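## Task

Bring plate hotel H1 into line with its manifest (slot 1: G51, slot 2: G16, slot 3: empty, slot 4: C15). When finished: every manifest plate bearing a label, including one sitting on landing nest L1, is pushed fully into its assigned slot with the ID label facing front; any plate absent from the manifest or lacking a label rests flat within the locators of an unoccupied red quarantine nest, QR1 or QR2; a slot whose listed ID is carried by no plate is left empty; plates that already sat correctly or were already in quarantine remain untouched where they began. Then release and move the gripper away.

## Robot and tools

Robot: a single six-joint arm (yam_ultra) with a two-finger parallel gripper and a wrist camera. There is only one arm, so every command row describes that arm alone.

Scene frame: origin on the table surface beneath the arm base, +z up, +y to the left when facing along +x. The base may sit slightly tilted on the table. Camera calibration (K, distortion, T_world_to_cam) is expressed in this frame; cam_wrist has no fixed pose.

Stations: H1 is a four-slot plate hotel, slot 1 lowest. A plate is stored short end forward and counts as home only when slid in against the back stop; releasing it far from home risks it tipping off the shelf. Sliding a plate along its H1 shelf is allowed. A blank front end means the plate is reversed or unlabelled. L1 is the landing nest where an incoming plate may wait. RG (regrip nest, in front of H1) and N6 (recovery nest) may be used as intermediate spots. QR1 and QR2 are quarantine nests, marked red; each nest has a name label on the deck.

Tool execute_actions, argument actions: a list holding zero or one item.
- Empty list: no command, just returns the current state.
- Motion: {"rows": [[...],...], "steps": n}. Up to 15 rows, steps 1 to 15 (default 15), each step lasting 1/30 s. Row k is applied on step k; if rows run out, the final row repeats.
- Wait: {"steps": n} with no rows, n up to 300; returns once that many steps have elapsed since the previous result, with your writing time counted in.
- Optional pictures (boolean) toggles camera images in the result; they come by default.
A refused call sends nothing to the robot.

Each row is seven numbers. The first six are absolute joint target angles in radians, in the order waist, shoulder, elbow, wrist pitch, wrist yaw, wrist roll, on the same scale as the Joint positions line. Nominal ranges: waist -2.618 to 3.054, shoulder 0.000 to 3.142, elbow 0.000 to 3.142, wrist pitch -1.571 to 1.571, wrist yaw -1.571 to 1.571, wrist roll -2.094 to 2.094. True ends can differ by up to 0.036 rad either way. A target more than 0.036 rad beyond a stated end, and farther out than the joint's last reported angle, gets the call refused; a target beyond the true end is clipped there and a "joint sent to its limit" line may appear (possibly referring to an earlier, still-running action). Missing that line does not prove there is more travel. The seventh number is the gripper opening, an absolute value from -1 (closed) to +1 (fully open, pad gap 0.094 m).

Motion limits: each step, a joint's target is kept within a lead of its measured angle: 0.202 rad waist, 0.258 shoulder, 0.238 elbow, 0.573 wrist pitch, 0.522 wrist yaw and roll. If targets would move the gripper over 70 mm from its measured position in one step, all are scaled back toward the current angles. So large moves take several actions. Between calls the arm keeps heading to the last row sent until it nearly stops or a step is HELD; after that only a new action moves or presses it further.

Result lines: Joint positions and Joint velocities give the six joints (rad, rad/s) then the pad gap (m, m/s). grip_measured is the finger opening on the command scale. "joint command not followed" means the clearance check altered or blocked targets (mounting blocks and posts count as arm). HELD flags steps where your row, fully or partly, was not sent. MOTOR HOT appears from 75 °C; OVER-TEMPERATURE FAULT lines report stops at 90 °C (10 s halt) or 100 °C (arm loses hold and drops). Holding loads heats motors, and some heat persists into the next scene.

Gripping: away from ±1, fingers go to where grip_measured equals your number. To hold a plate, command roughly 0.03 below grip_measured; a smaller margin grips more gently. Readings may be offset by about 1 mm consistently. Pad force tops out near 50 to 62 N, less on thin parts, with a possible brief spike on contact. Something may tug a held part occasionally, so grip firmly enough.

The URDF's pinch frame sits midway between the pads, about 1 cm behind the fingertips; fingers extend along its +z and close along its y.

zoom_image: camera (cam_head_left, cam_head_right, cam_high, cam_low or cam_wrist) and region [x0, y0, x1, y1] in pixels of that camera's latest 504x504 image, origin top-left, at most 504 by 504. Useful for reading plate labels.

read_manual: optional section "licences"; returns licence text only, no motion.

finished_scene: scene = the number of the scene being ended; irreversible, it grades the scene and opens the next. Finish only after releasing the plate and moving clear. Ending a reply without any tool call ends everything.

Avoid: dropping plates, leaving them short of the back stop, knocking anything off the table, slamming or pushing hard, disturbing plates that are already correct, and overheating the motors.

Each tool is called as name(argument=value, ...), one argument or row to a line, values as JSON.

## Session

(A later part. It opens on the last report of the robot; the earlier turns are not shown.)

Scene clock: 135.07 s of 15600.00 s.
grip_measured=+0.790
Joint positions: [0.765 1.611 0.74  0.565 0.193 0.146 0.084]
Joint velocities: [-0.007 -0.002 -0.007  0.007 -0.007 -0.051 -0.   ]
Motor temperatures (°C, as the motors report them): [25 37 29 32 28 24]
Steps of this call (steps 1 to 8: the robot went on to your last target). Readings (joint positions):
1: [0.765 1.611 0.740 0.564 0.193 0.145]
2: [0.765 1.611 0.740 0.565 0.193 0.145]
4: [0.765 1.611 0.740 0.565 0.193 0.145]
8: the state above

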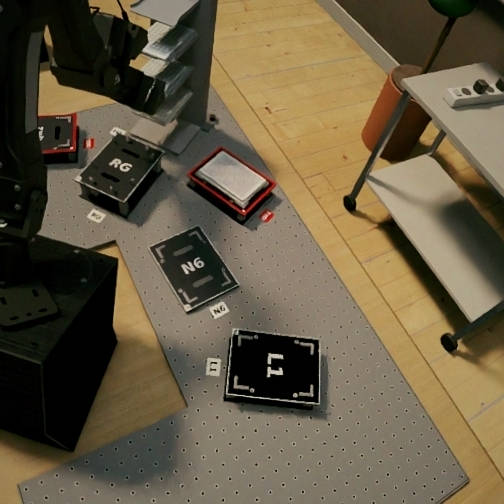

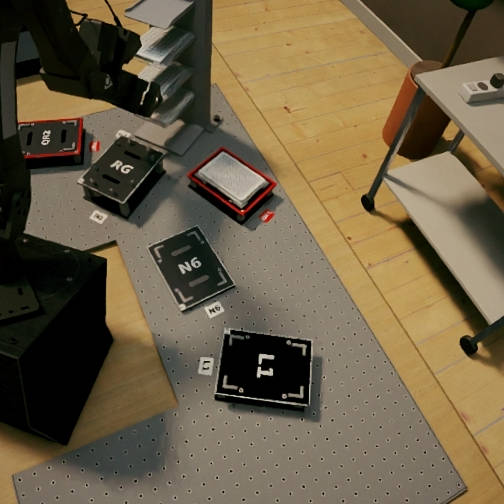

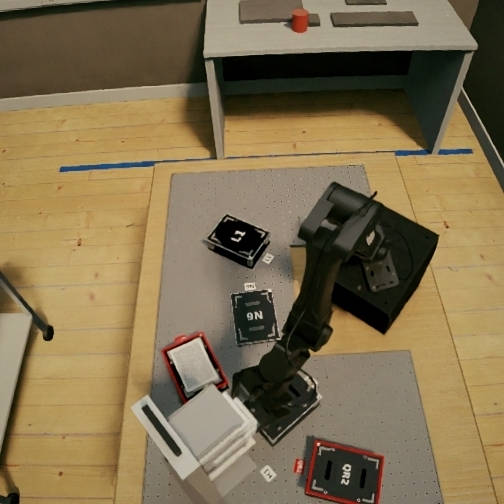

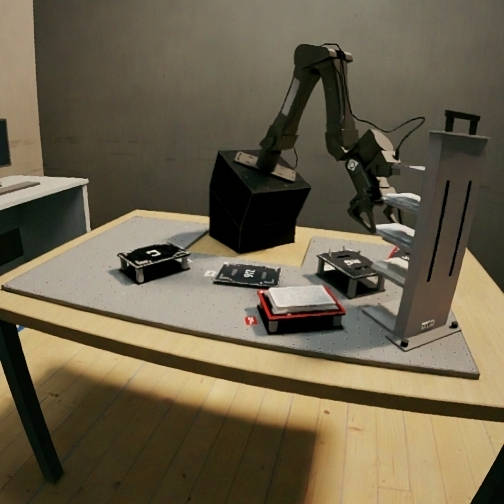

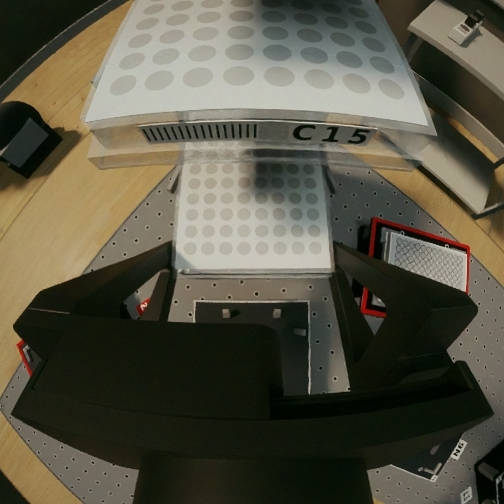

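execute_actions(
  actions=[
    {"rows":[[0.765,1.6,0.75,0.57,0.193,0.146,1],[0.765,1.6,0.75,0.57,0.193,0.146,1],[0.76,1.608,0.77,0.565,0.187,0.14,1],[0.756,1.612,0.78,0.56,0.185,0.138,1],[0.753,1.62,0.795,0.553,0.183,0.137,1],[0.75,1.628,0.81,0.546,0.18,0.136,1],[0.747,1.636,0.825,0.54,0.177,0.135,1],[0.744,1.644,0.84,0.534,0.174,0.134,1],[0.741,1.651,0.853,0.529,0.172,0.134,1],[0.739,1.658,0.866,0.525,0.171,0.134,1]]},
  ],
  pictures=false,
)

execute_actions(
  actions=[
    {"rows":[[0.739,1.658,0.866,0.525,0.171,0.134,1],[0.739,1.658,0.866,0.525,0.171,0.134,1],[0.739,1.658,0.866,0.525,0.171,0.134,1],[0.739,1.658,0.866,0.525,0.171,0.134,0.9],[0.739,1.658,0.866,0.525,0.171,0.134,0.83],[0.739,1.658,0.866,0.525,0.171,0.134,0.75]],"steps":12},
  ],
)

zoom_image(
  camera="cam_low",
  region=[340, 190, 420, 270],
)

Scene clock: 138.27 s of 15600.00 s.
grip_measured=+1.000
Joint positions: [0.747 1.658 0.837 0.536 0.181 0.141 0.094]
Joint velocities: [-0.002 -0.002 -0.007 -0.007 -0.022 -0.066  0.   ]
Motor temperatures (°C, as the motors report them): [25 37 29 33 28 24]
Steps of this call (steps 1 to 15: the robot went on to your last target; steps 16 to 81: nothing new was sent; steps 82 to 96: all 15 steps of this action). Readings (joint positions):
82: [0.765 1.611 0.740 0.565 0.193 0.146]
83: [0.765 1.611 0.740 0.565 0.193 0.146]
85: [0.765 1.611 0.740 0.565 0.193 0.146]
89: [0.761 1.632 0.778 0.546 0.188 0.143]
96: the state above

Scene clock: 138.67 s of 15600.00 s.
grip_measured=+0.779
Joint positions: [0.747 1.658 0.837 0.528 0.179 0.14  0.084]
Joint velocities: [-0.002 -0.012 -0.007 -0.066 -0.051  0.139 -0.   ]
Motor temperatures (°C, as the motors report them): [25 37 29 33 28 24]
Steps of this call (steps 1 to 12: all 12 steps of this action). Readings (joint positions):
1: [0.747 1.658 0.837 0.535 0.181 0.141]
2: [0.747 1.658 0.837 0.533 0.180 0.140]
4: [0.747 1.658 0.837 0.529 0.179 0.140]
8: [0.747 1.658 0.837 0.528 0.179 0.140]
12: the state above

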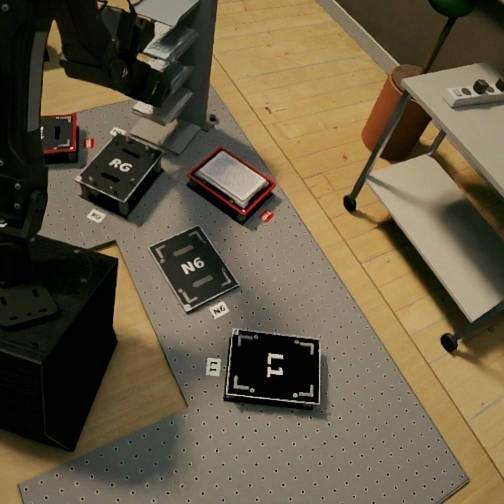

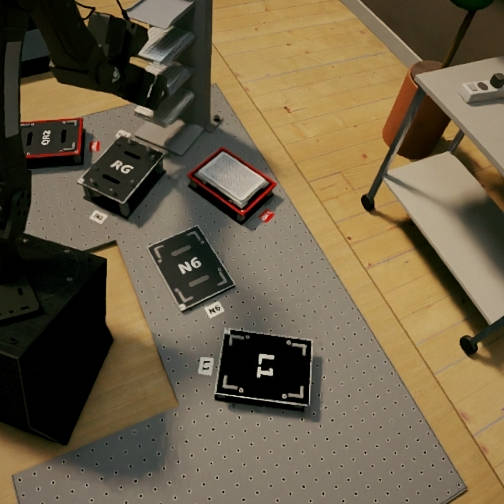

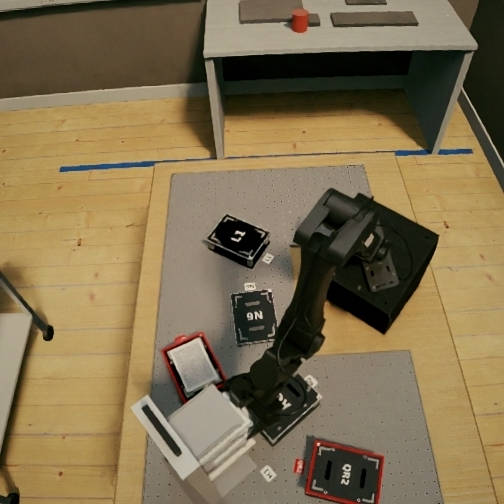

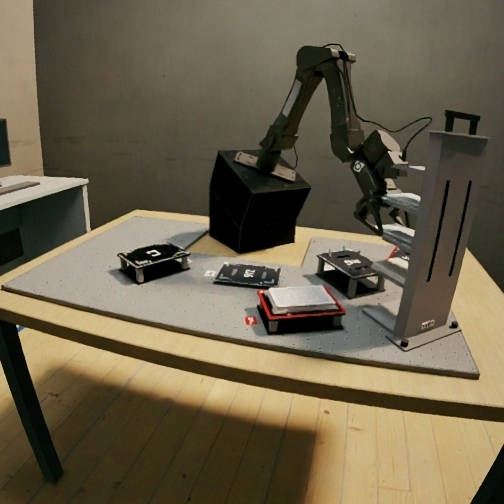

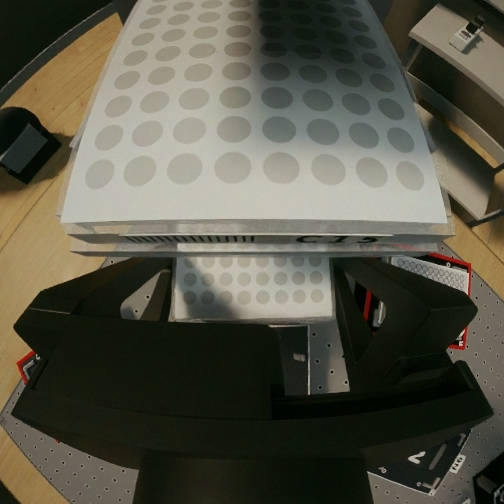

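Region (340, 190, 420, 270) of cam_low's 504x504 image, scaled by 6.300, with more detail than that image has.

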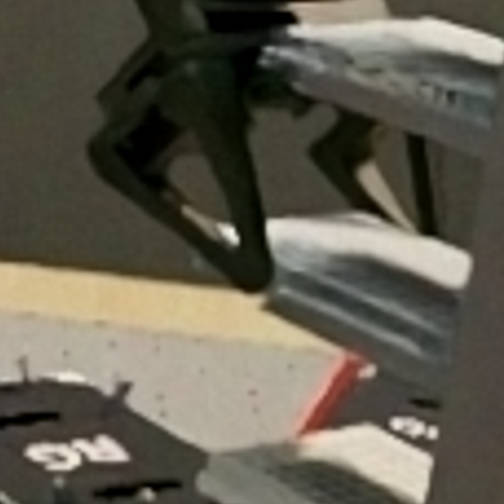

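execute_actions(
  actions=[
    {"rows":[[0.756,1.63,0.83,0.555,0.188,0.146,0.74],[0.758,1.62,0.82,0.56,0.19,0.147,0.74],[0.761,1.61,0.805,0.565,0.193,0.148,0.74],[0.764,1.6,0.79,0.57,0.196,0.149,0.74],[0.767,1.591,0.775,0.575,0.199,0.15,0.74],[0.77,1.582,0.76,0.58,0.202,0.151,0.74],[0.773,1.572,0.745,0.586,0.205,0.152,0.74],[0.776,1.563,0.73,0.592,0.208,0.153,0.74],[0.779,1.553,0.715,0.598,0.211,0.154,0.74],[0.782,1.544,0.7,0.604,0.214,0.155,0.74],[0.785,1.534,0.685,0.61,0.217,0.156,0.74],[0.788,1.525,0.67,0.616,0.22,0.157,0.74],[0.791,1.515,0.654,0.622,0.223,0.158,0.74],[0.793,1.506,0.638,0.628,0.226,0.159,0.74],[0.796,1.497,0.622,0.634,0.23,0.16,0.74]]},
  ],
  pictures=false,
)

execute_actions(
  actions=[
    {"rows":[[0.801,1.486,0.6,0.645,0.236,0.162,0.74],[0.806,1.475,0.58,0.655,0.242,0.164,0.74],[0.811,1.464,0.56,0.665,0.248,0.166,0.74],[0.817,1.453,0.54,0.675,0.254,0.168,0.74],[0.823,1.442,0.52,0.685,0.26,0.17,0.74],[0.829,1.431,0.5,0.694,0.266,0.172,0.74],[0.835,1.42,0.48,0.703,0.272,0.174,0.74],[0.841,1.409,0.46,0.712,0.278,0.176,0.74],[0.848,1.398,0.44,0.72,0.285,0.178,0.74],[0.855,1.387,0.42,0.727,0.292,0.18,0.74],[0.862,1.376,0.4,0.733,0.298,0.182,0.74],[0.869,1.365,0.38,0.738,0.303,0.184,0.74],[0.875,1.355,0.36,0.74,0.305,0.184,0.74],[0.879,1.348,0.347,0.74,0.305,0.184,0.74]]},
  ],
)

zoom_image(
  camera="cam_low",
  region=[310, 170, 420, 270],
)

zoom_image(
  camera="cam_high",
  region=[210, 350, 330, 470],
)

Scene clock: 145.13 s of 15600.00 s.
grip_measured=+0.779
Joint positions: [0.78  1.54  0.661 0.577 0.207 0.151 0.084]
Joint velocities: [ 0.081 -0.3   -0.452  0.139  0.051  0.022 -0.   ]
Motor temperatures (°C, as the motors report them): [25 36 29 33 28 24]
Steps of this call (steps 1 to 15: the robot went on to your last target; steps 16 to 90: nothing new was sent; then 2.97 s passed at rest; steps 91 to 105: all 15 steps of this action). Readings (joint positions):
91: [0.747 1.658 0.837 0.528 0.179 0.140]
92: [0.747 1.657 0.837 0.528 0.179 0.140]
94: [0.749 1.648 0.826 0.532 0.179 0.140]
98: [0.759 1.606 0.770 0.546 0.188 0.144]
105: the state above

Scene clock: 145.63 s of 15600.00 s.
grip_measured=+0.779
Joint positions: [0.866 1.379 0.373 0.688 0.276 0.174 0.084]
Joint velocities: [ 0.085 -0.173 -0.393  0.125  0.11   0.051 -0.001]
Motor temperatures (°C, as the motors report them): [25 36 29 33 28 24]
Steps of this call (steps 1 to 15: all 15 steps of this action). Readings (joint positions):
1: [0.784 1.531 0.644 0.584 0.210 0.152]
2: [0.788 1.520 0.626 0.591 0.213 0.153]
4: [0.798 1.498 0.587 0.607 0.221 0.156]
8: [0.822 1.453 0.506 0.641 0.241 0.162]
15: the state above

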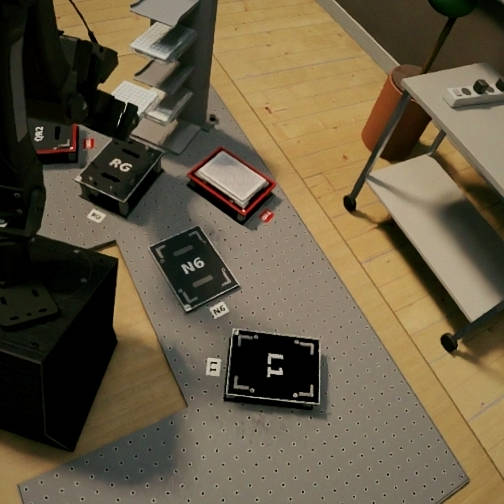

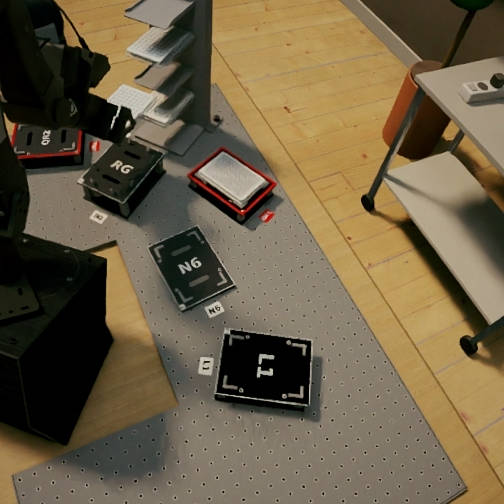

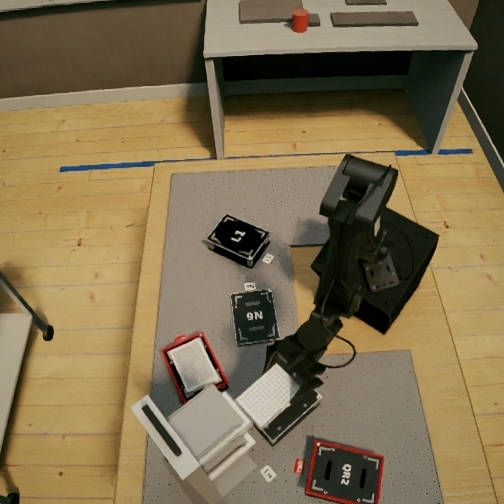

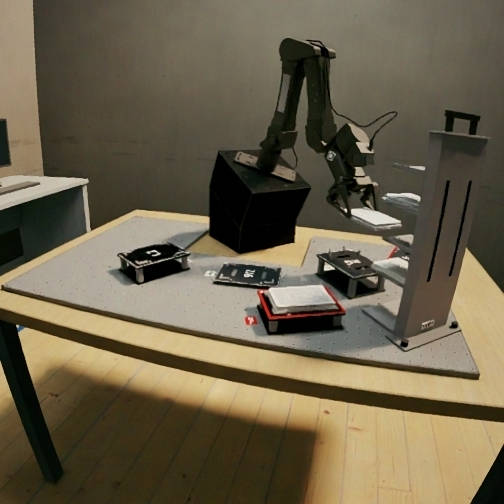

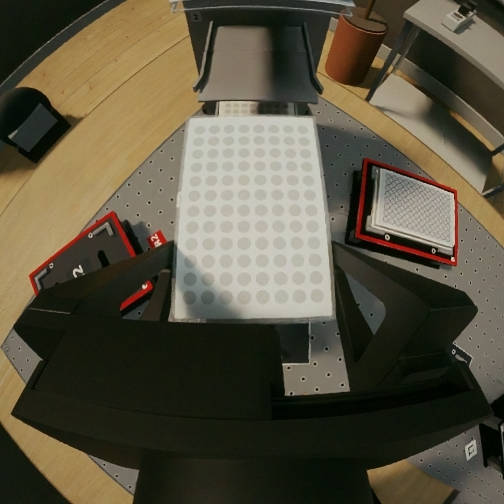

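Region (310, 170, 420, 270) of cam_low's 504x504 image, scaled by 4.582, with more detail than that image has; it fills the top 458 rows of this view, and the rest is white.

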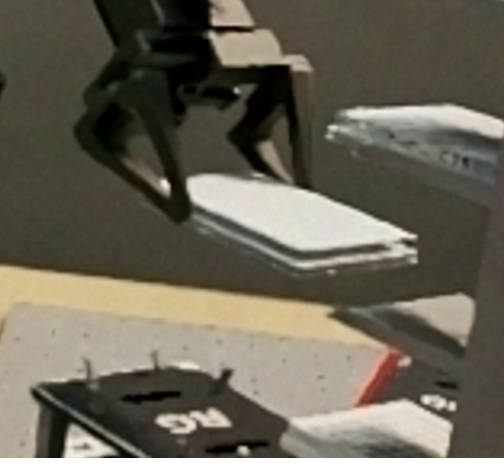

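Region (210, 350, 330, 470) of cam_high's 504x504 image, scaled by 4.200, with more detail than that image has.

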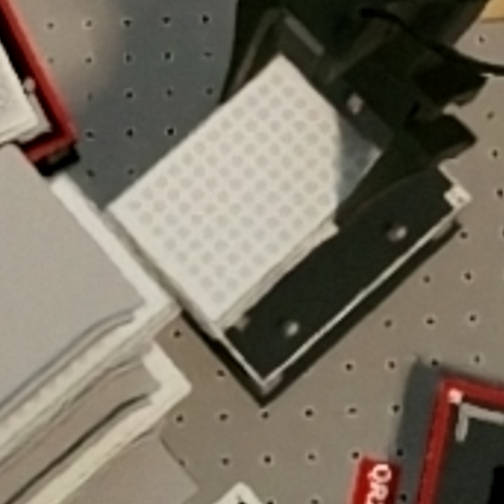

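execute_actions(
  actions=[
    {"rows":[[0.882,1.32,0.36,0.65,0.31,0.186,0.74],[0.885,1.29,0.36,0.61,0.314,0.187,0.74],[0.888,1.26,0.36,0.57,0.318,0.188,0.74],[0.891,1.225,0.36,0.53,0.322,0.189,0.74],[0.894,1.19,0.36,0.49,0.326,0.19,0.74],[0.897,1.155,0.37,0.455,0.33,0.191,0.74],[0.9,1.12,0.38,0.42,0.334,0.192,0.74],[0.904,1.085,0.39,0.385,0.338,0.193,0.74],[0.908,1.05,0.4,0.345,0.342,0.194,0.74],[0.912,1.015,0.41,0.3,0.346,0.195,0.74],[0.916,0.98,0.42,0.255,0.35,0.196,0.74],[0.92,0.95,0.43,0.215,0.354,0.197,0.74],[0.924,0.92,0.44,0.175,0.358,0.198,0.74],[0.928,0.895,0.45,0.14,0.36,0.2,0.74],[0.932,0.875,0.46,0.11,0.362,0.2,0.74]]},
  ],
  pictures=false,
)

execute_actions(
  actions=[
    {"rows":[[0.935,0.86,0.48,0.07,0.365,0.2,0.74],[0.937,0.845,0.5,0.035,0.367,0.2,0.74],[0.939,0.83,0.52,0,0.369,0.2,0.74],[0.941,0.815,0.545,-0.04,0.371,0.2,0.74],[0.943,0.8,0.57,-0.08,0.373,0.2,0.74],[0.945,0.79,0.595,-0.115,0.375,0.2,0.74],[0.947,0.78,0.62,-0.15,0.377,0.205,0.74],[0.949,0.77,0.645,-0.185,0.378,0.205,0.74],[0.951,0.76,0.67,-0.22,0.38,0.205,0.74],[0.953,0.755,0.695,-0.25,0.38,0.205,0.74],[0.955,0.75,0.72,-0.27,0.38,0.205,0.74],[0.957,0.745,0.745,-0.285,0.38,0.205,0.74],[0.958,0.745,0.77,-0.29,0.38,0.205,0.74]]},
  ],
  pictures=false,
)

execute_actions(
  actions=[
    {"rows":[[0.93,0.79,0.79,-0.27,0.35,0.195,0.74],[0.91,0.825,0.815,-0.26,0.33,0.19,0.74],[0.89,0.86,0.842,-0.25,0.31,0.185,0.74],[0.872,0.895,0.87,-0.24,0.29,0.18,0.74],[0.855,0.93,0.9,-0.23,0.275,0.175,0.74],[0.84,0.965,0.93,-0.22,0.26,0.17,0.74],[0.826,1.0,0.96,-0.215,0.245,0.165,0.74],[0.812,1.035,0.992,-0.21,0.232,0.16,0.74],[0.8,1.07,1.025,-0.2,0.22,0.155,0.74],[0.788,1.1,1.055,-0.195,0.21,0.15,0.74],[0.777,1.13,1.085,-0.19,0.2,0.146,0.74],[0.767,1.16,1.112,-0.185,0.192,0.142,0.74],[0.759,1.18,1.133,-0.18,0.186,0.139,0.74],[0.753,1.197,1.15,-0.18,0.182,0.137,0.74],[0.75,1.207,1.16,-0.18,0.181,0.137,0.74]]},
  ],
  pictures=false,
)

execute_actions(
  actions=[
    {"steps":15},
  ],
)

zoom_image(
  camera="cam_low",
  region=[340, 100, 450, 210],
)

Scene clock: 160.20 s of 15600.00 s.
grip_measured=+0.779
Joint positions: [0.915 0.936 0.407 0.253 0.333 0.19  0.084]
Joint velocities: [ 0.129 -0.755  0.315 -0.945  0.081  0.081 -0.   ]
Motor temperatures (°C, as the motors report them): [25 35 29 35 28 24]
Steps of this call (steps 1 to 30: the robot went on to your last target; steps 31 to 90: nothing new was sent; then 11.07 s passed at rest; steps 91 to 105: all 15 steps of this action). Readings (joint positions):
91: [0.870 1.369 0.355 0.697 0.290 0.178]
92: [0.870 1.356 0.355 0.676 0.291 0.179]
94: [0.875 1.309 0.355 0.621 0.295 0.180]
98: [0.888 1.167 0.355 0.504 0.307 0.183]
105: the state above

Scene clock: 160.70 s of 15600.00 s.
grip_measured=+0.779
Joint positions: [ 0.947  0.767  0.726 -0.226  0.362  0.198  0.084]
Joint velocities: [ 0.002 -0.11   0.403 -0.168  0.066 -0.007  0.001]
Motor temperatures (°C, as the motors report them): [25 35 29 35 28 24]
Steps of this call (steps 1 to 15: all 15 steps of this action). Readings (joint positions):
1: [0.919 0.912 0.419 0.218 0.337 0.191]
2: [0.922 0.893 0.434 0.181 0.339 0.191]
4: [0.928 0.862 0.470 0.107 0.344 0.192]
8: [0.936 0.814 0.562 -0.046 0.353 0.195]
15: the state above

Scene clock: 161.20 s of 15600.00 s.
grip_measured=+0.742
Joint positions: [ 0.767  1.183  1.106 -0.226  0.215  0.155  0.082]
Joint velocities: [-0.212  0.403  0.632  0.403 -0.198 -0.095 -0.   ]
Motor temperatures (°C, as the motors report them): [25 35 29 35 28 24]
Steps of this call (steps 1 to 15: all 15 steps of this action). Readings (joint positions):
1: [0.946 0.767 0.739 -0.233 0.361 0.198]
2: [0.941 0.775 0.753 -0.241 0.356 0.197]
4: [0.912 0.829 0.787 -0.273 0.332 0.195]
8: [0.846 1.012 0.859 -0.318 0.277 0.181]
15: the state above

Scene clock: 161.70 s of 15600.00 s.
grip_measured=+0.742
Joint positions: [ 0.758  1.21   1.133 -0.194  0.189  0.143  0.082]
Joint velocities: [-0.002 -0.007 -0.017 -0.066 -0.022 -0.066 -0.001]
Motor temperatures (°C, as the motors report them): [25 35 29 35 28 24]
Steps of this call (steps 1 to 15: the robot went on to your last target). Readings (joint positions):
1: [0.762 1.194 1.122 -0.212 0.210 0.152]
2: [0.759 1.200 1.131 -0.201 0.207 0.151]
4: [0.758 1.204 1.133 -0.194 0.201 0.148]
8: [0.758 1.210 1.133 -0.194 0.193 0.145]
15: the state above

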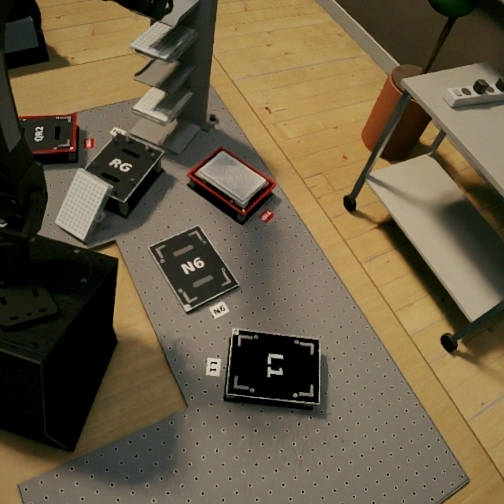

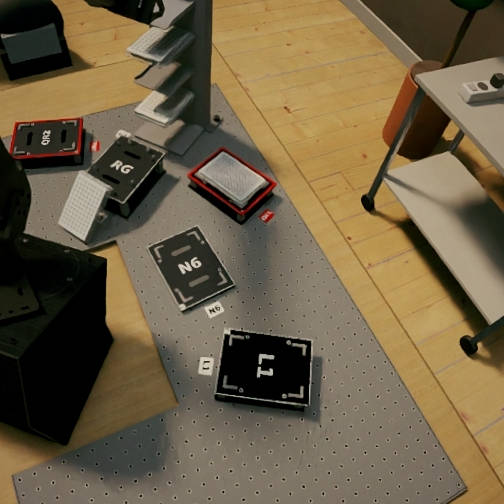

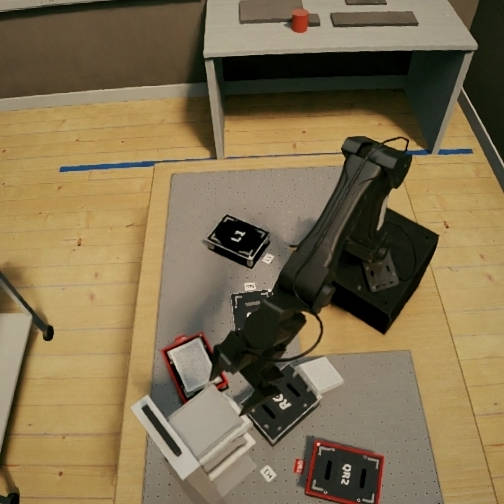

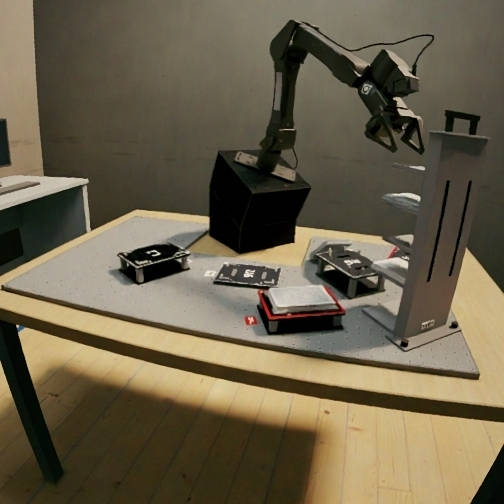

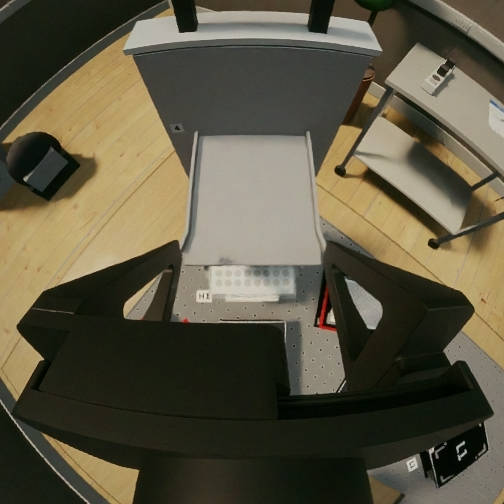

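Region (340, 100, 450, 210) of cam_low's 504x504 image, scaled by 4.582, with more detail than that image has.

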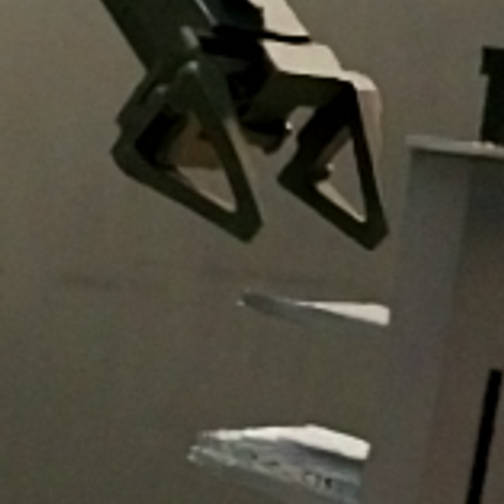

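execute_actions(
  actions=[
    {"rows":[[0.78,1.15,1.1,-0.24,0.2,0.17,1],[0.8,1.11,1.06,-0.28,0.21,0.2,1],[0.83,1.07,1.01,-0.32,0.22,0.23,1],[0.86,1.03,0.96,-0.36,0.24,0.26,1],[0.89,0.99,0.9,-0.4,0.26,0.29,1],[0.92,0.96,0.84,-0.42,0.28,0.32,1],[0.95,0.93,0.77,-0.43,0.3,0.35,1],[0.98,0.91,0.7,-0.42,0.32,0.38,1],[1.01,0.9,0.63,-0.4,0.34,0.41,1],[1.04,0.9,0.56,-0.35,0.34,0.44,1],[1.06,0.92,0.5,-0.3,0.34,0.47,1],[1.08,0.95,0.44,-0.22,0.34,0.47,1],[1.09,0.99,0.39,-0.14,0.34,0.47,1],[1.1,1.03,0.35,-0.06,0.34,0.47,1],[1.1,1.08,0.31,0.03,0.34,0.47,1]]},
  ],
  pictures=false,
)

execute_actions(
  actions=[
    {"rows":[[1.1,1.11,0.29,0.1,0.34,0.47,1],[1.1,1.14,0.27,0.16,0.34,0.47,1],[1.1,1.17,0.26,0.22,0.34,0.47,1],[1.1,1.2,0.25,0.27,0.34,0.47,1],[1.1,1.23,0.24,0.31,0.34,0.47,1],[1.1,1.26,0.23,0.35,0.34,0.47,1],[1.1,1.29,0.22,0.39,0.34,0.47,1],[1.1,1.32,0.21,0.42,0.34,0.47,1],[1.1,1.35,0.2,0.45,0.34,0.47,1],[1.1,1.38,0.19,0.47,0.34,0.47,1],[1.1,1.4,0.18,0.48,0.34,0.47,1],[1.1,1.42,0.17,0.48,0.34,0.47,1],[1.1,1.44,0.165,0.48,0.34,0.47,1],[1.1,1.455,0.16,0.48,0.34,0.47,1],[1.1,1.462,0.157,0.48,0.34,0.47,1]]},
  ],
  pictures=false,
)

execute_actions(
  actions=[
    {"steps":15},
  ],
)

Scene clock: 166.93 s of 15600.00 s.
grip_measured=+1.000
Joint positions: [ 1.078  1.     0.41  -0.195  0.298  0.405  0.094]
Joint velocities: [ 0.379  1.263 -1.751  1.326  0.066  0.344  0.   ]
Motor temperatures (°C, as the motors report them): [25 34 30 35 28 24]
Steps of this call (steps 1 to 15: the robot went on to your last target; steps 16 to 90: nothing new was sent; then 1.73 s passed at rest; steps 91 to 105: all 15 steps of this action). Readings (joint positions):
91: [0.759 1.207 1.130 -0.196 0.189 0.146]
92: [0.765 1.193 1.116 -0.201 0.192 0.154]
94: [0.799 1.131 1.051 -0.231 0.204 0.183]
98: [0.918 0.968 0.847 -0.314 0.242 0.264]
105: the state above

Scene clock: 167.43 s of 15600.00 s.
grip_measured=+1.000
Joint positions: [1.091 1.435 0.19  0.411 0.32  0.462 0.094]
Joint velocities: [ 0.007  0.462 -0.276  0.227 -0.007 -0.037  0.   ]
Motor temperatures (°C, as the motors report them): [25 34 30 35 28 24]
Steps of this call (steps 1 to 15: all 15 steps of this action). Readings (joint positions):
1: [1.087 1.046 0.356 -0.151 0.299 0.417]
2: [1.091 1.092 0.311 -0.110 0.301 0.426]
4: [1.091 1.164 0.254 -0.027 0.306 0.440]
8: [1.091 1.271 0.230 0.176 0.315 0.454]
15: the state above

Scene clock: 167.93 s of 15600.00 s.
grip_measured=+1.000
Joint positions: [1.091 1.459 0.169 0.457 0.322 0.464 0.094]
Joint velocities: [ 0.012  0.002 -0.002 -0.022 -0.037  0.037  0.   ]
Motor temperatures (°C, as the motors report them): [25 34 30 35 28 24]
Steps of this call (steps 1 to 15: the robot went on to your last target). Readings (joint positions):
1: [1.091 1.448 0.182 0.417 0.320 0.462]
2: [1.091 1.455 0.176 0.420 0.321 0.463]
4: [1.091 1.459 0.170 0.425 0.321 0.463]
8: [1.091 1.459 0.169 0.445 0.322 0.463]
15: the state above

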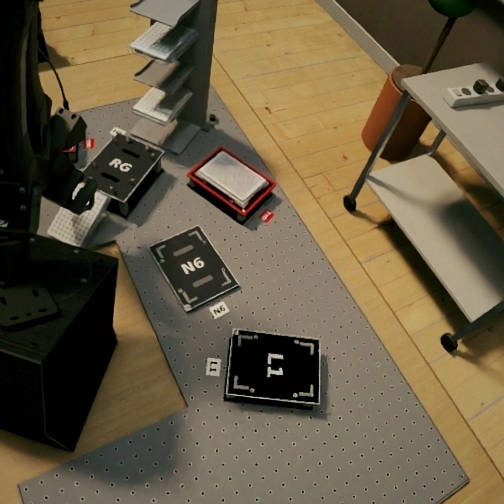

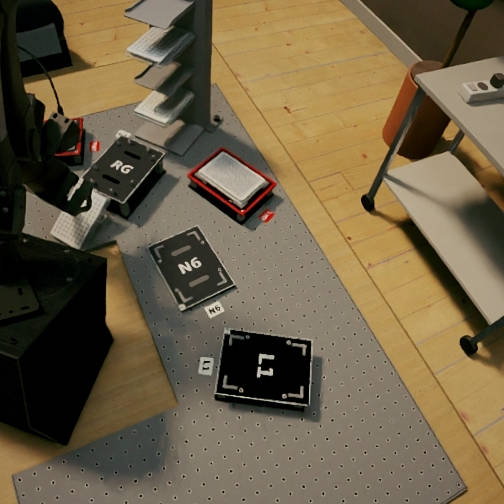

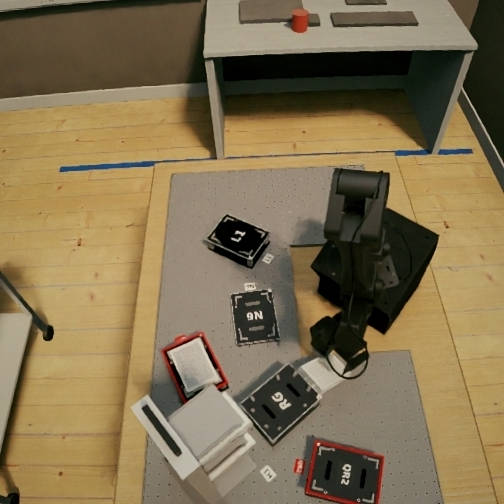

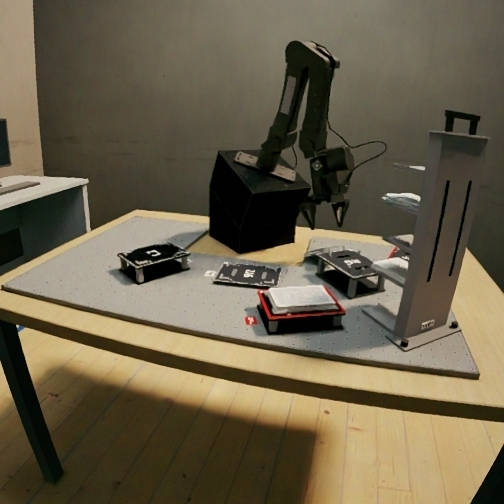

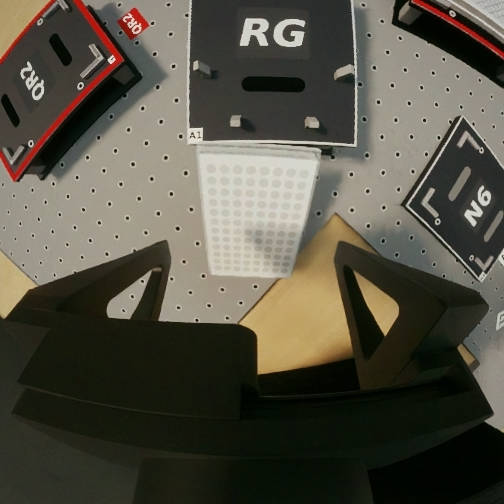

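execute_actions(
  actions=[
    {"rows":[[1.075,1.49,0.2,0.53,0.31,0.46,1],[1.07,1.52,0.2,0.57,0.305,0.46,1],[1.065,1.55,0.205,0.6,0.3,0.46,1],[1.06,1.58,0.21,0.63,0.297,0.46,1],[1.055,1.61,0.214,0.66,0.294,0.46,1],[1.05,1.64,0.218,0.69,0.29,0.46,1],[1.045,1.67,0.223,0.72,0.287,0.46,1],[1.04,1.7,0.228,0.745,0.284,0.46,1],[1.035,1.73,0.234,0.77,0.282,0.46,1],[1.03,1.76,0.24,0.79,0.28,0.46,1],[1.025,1.79,0.246,0.805,0.278,0.456,1],[1.021,1.82,0.251,0.815,0.278,0.456,1],[1.017,1.847,0.255,0.82,0.278,0.456,1]]},
  ],
  pictures=false,
)

execute_actions(
  actions=[
    {"steps":12},
  ],
)

Scene clock: 171.90 s of 15600.00 s.
grip_measured=+1.000
Joint positions: [1.027 1.833 0.233 0.754 0.286 0.463 0.094]
Joint velocities: [-0.051  0.339  0.007  0.256  0.007 -0.037  0.   ]
Motor temperatures (°C, as the motors report them): [25 34 29 35 28 24]
Steps of this call (steps 1 to 15: the robot went on to your last target; steps 16 to 90: nothing new was sent; then 0.47 s passed at rest; steps 91 to 105: all 15 steps of this action). Readings (joint positions):
91: [1.090 1.463 0.169 0.466 0.321 0.464]
92: [1.087 1.475 0.169 0.482 0.319 0.464]
94: [1.077 1.522 0.176 0.524 0.313 0.464]
98: [1.057 1.644 0.195 0.619 0.301 0.464]
105: the state above

Scene clock: 172.30 s of 15600.00 s.
grip_measured=+1.000
Joint positions: [1.025 1.844 0.233 0.796 0.282 0.462 0.094]
Joint velocities: [ 0.012 -0.002 -0.007  0.095 -0.022 -0.095  0.   ]
Motor temperatures (°C, as the motors report them): [25 33 29 34 28 24]
Steps of this call (steps 1 to 12: the robot went on to your last target). Readings (joint positions):
1: [1.026 1.841 0.233 0.760 0.285 0.463]
2: [1.025 1.844 0.233 0.764 0.284 0.463]
4: [1.025 1.844 0.233 0.775 0.284 0.463]
8: [1.025 1.844 0.233 0.791 0.282 0.462]
12: the state above

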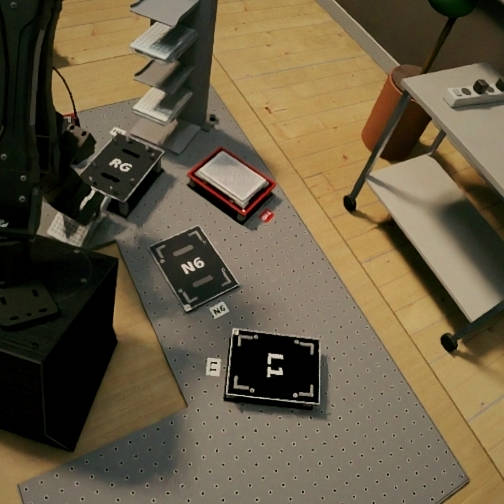

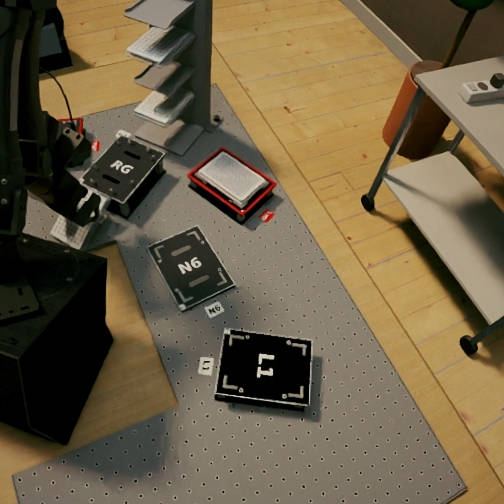

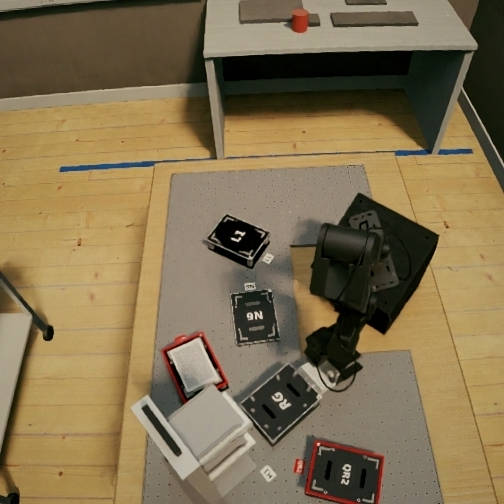

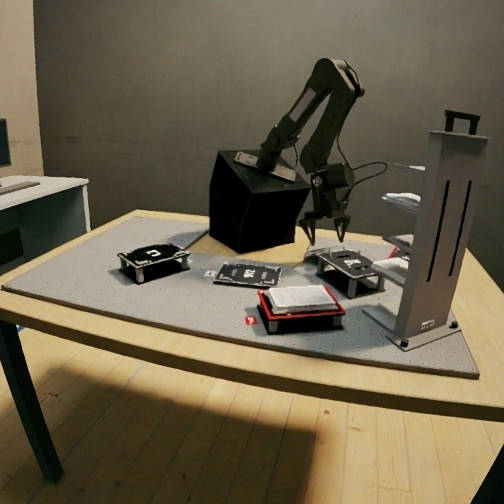

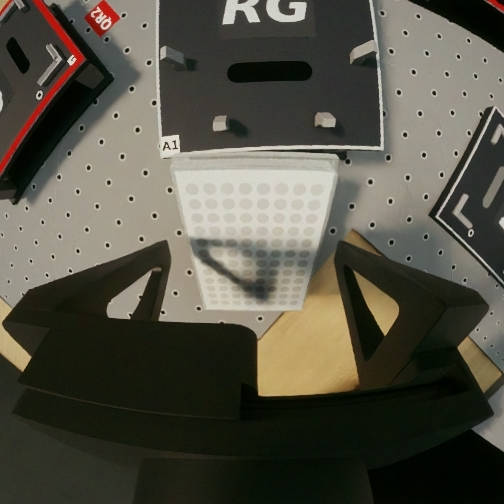

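execute_actions(
  actions=[
    {"rows":[[1.011,1.865,0.257,0.845,0.272,0.45,1],[1.008,1.885,0.26,0.865,0.27,0.448,1],[1.005,1.905,0.265,0.88,0.269,0.446,1],[1.002,1.925,0.271,0.895,0.268,0.444,1],[1.0,1.945,0.277,0.91,0.267,0.442,1],[0.997,1.965,0.283,0.925,0.266,0.44,1],[0.995,1.985,0.289,0.94,0.265,0.439,1],[0.992,2.005,0.295,0.955,0.264,0.438,1],[0.99,2.025,0.301,0.967,0.263,0.437,1],[0.987,2.045,0.308,0.977,0.262,0.436,1],[0.985,2.065,0.315,0.985,0.262,0.435,1],[0.983,2.085,0.322,0.99,0.262,0.435,1]]},
  ],
  pictures=false,
)

execute_actions(
  actions=[
    {"steps":12},
  ],
)

zoom_image(
  camera="cam_head_right",
  region=[30, 150, 150, 270],
)

Scene clock: 176.20 s of 15600.00 s.
grip_measured=+1.000
Joint positions: [0.991 2.079 0.301 0.944 0.267 0.444 0.094]
Joint velocities: [-0.012  0.105  0.017  0.007  0.022 -0.037  0.   ]
Motor temperatures (°C, as the motors report them): [25 33 29 34 28 24]
Steps of this call (steps 1 to 30: the robot went on to your last target; steps 31 to 90: nothing new was sent; then 0.40 s passed at rest; steps 91 to 105: all 15 steps of this action). Readings (joint positions):
91: [1.025 1.846 0.233 0.802 0.281 0.461]
92: [1.022 1.853 0.233 0.812 0.279 0.460]
94: [1.016 1.883 0.239 0.834 0.277 0.457]
98: [1.005 1.965 0.263 0.880 0.273 0.450]
105: the state above

Scene clock: 176.60 s of 15600.00 s.
grip_measured=+1.000
Joint positions: [0.991 2.081 0.302 0.968 0.266 0.442 0.094]
Joint velocities: [ 0.017 -0.017  0.007 -0.007  0.022 -0.051  0.   ]
Motor temperatures (°C, as the motors report them): [25 33 29 34 28 24]
Steps of this call (steps 1 to 12: the robot went on to your last target). Readings (joint positions):
1: [0.991 2.080 0.302 0.947 0.266 0.443]
2: [0.991 2.081 0.302 0.950 0.266 0.443]
4: [0.991 2.081 0.302 0.958 0.266 0.442]
8: [0.991 2.081 0.302 0.965 0.266 0.442]
12: the state above

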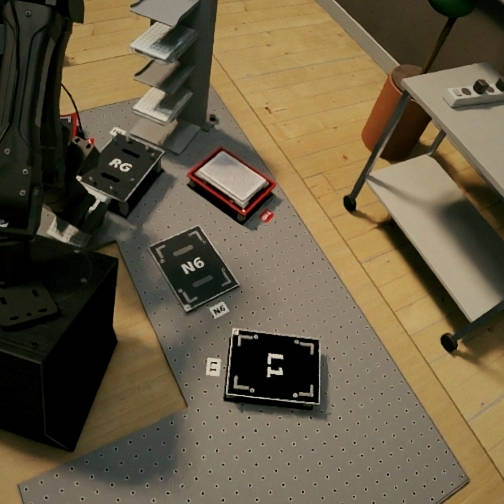

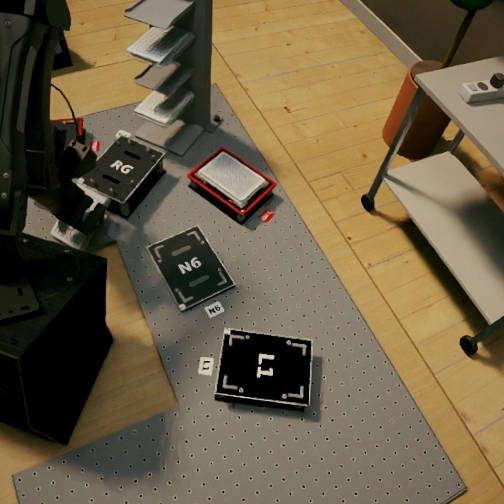

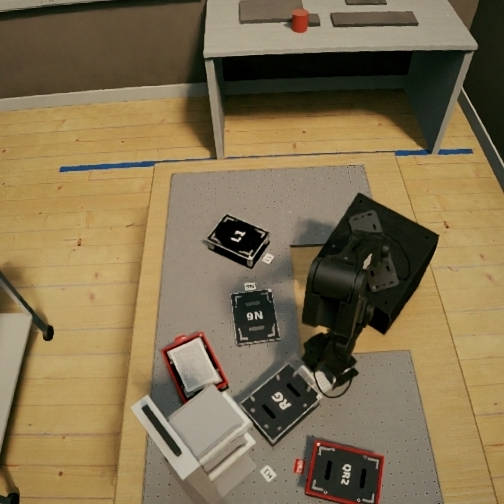

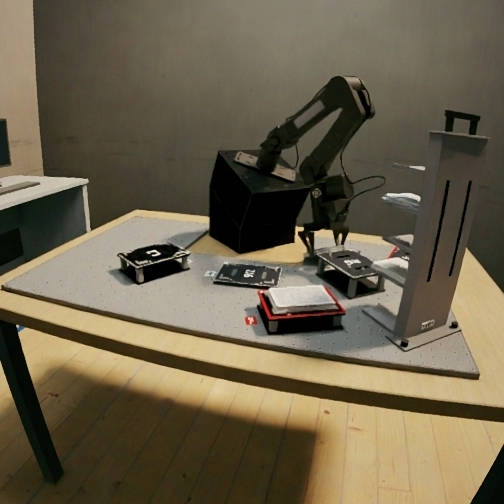

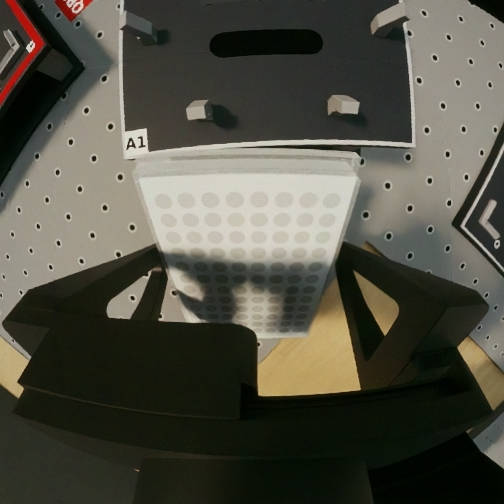

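Region (30, 150, 150, 270) of cam_head_right's 504x504 image, scaled by 4.200, with more detail than that image has.

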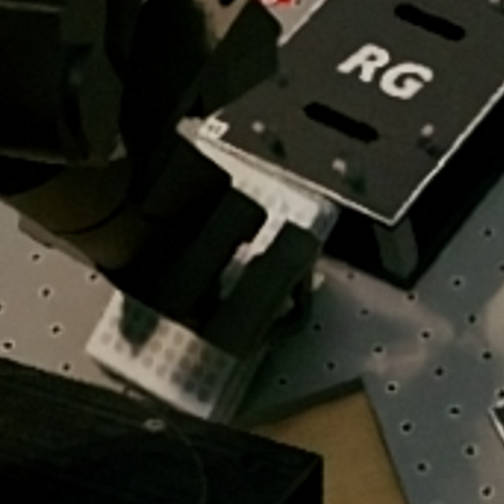

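execute_actions(
  actions=[],
)

Scene clock: 183.97 s of 15600.00 s.
grip_measured=+1.000
Joint positions: [0.991 2.081 0.302 0.969 0.266 0.441 0.094]
Joint velocities: [ 0.012  0.002 -0.002 -0.081 -0.037 -0.007  0.   ]
Motor temperatures (°C, as the motors report them): [25 33 29 34 28 24]
Steps of this call (steps 1 to 30: the robot went on to your last target; steps 31 to 90: nothing new was sent; then 4.37 s passed at rest). Readings (joint positions):
1: [0.991 2.081 0.302 0.968 0.266 0.441]
2: [0.991 2.081 0.302 0.968 0.266 0.441]
4: [0.991 2.081 0.302 0.968 0.266 0.441]
8: [0.991 2.081 0.302 0.969 0.266 0.441]
90: the state above
The arm was judged still, so your last target was given up. Only a new action makes it travel on or press farther. Fingers that are still opening or closing keep moving.

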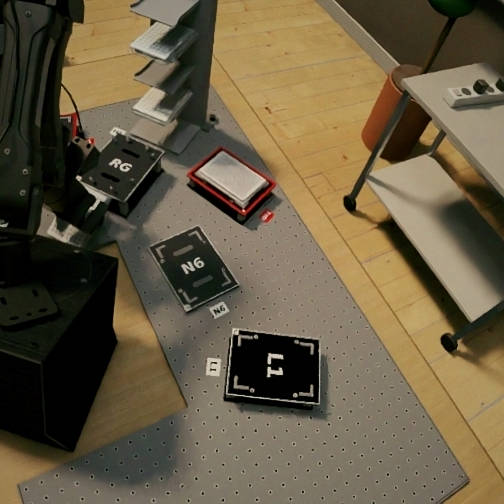

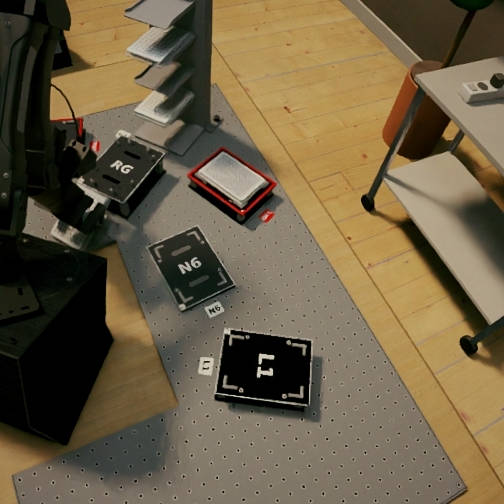

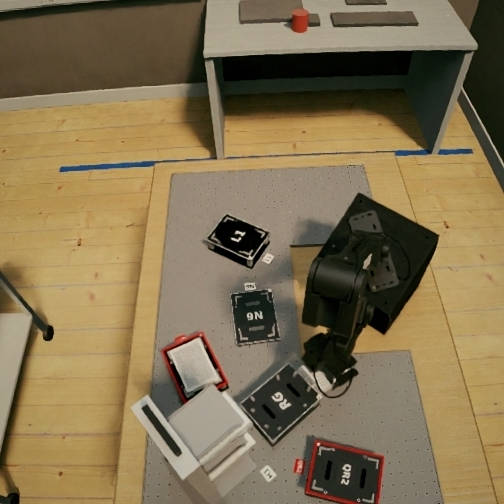

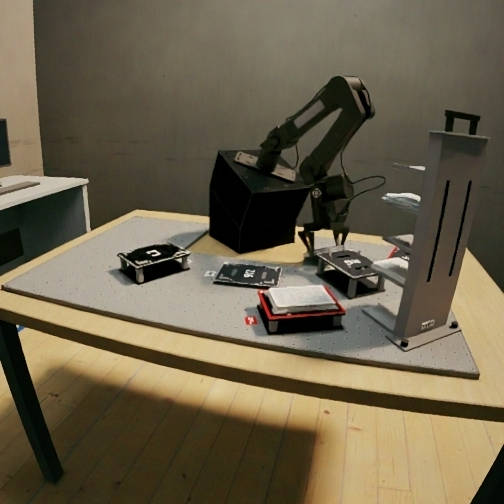

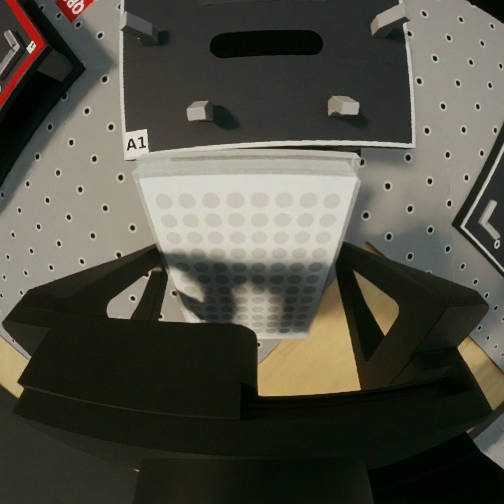

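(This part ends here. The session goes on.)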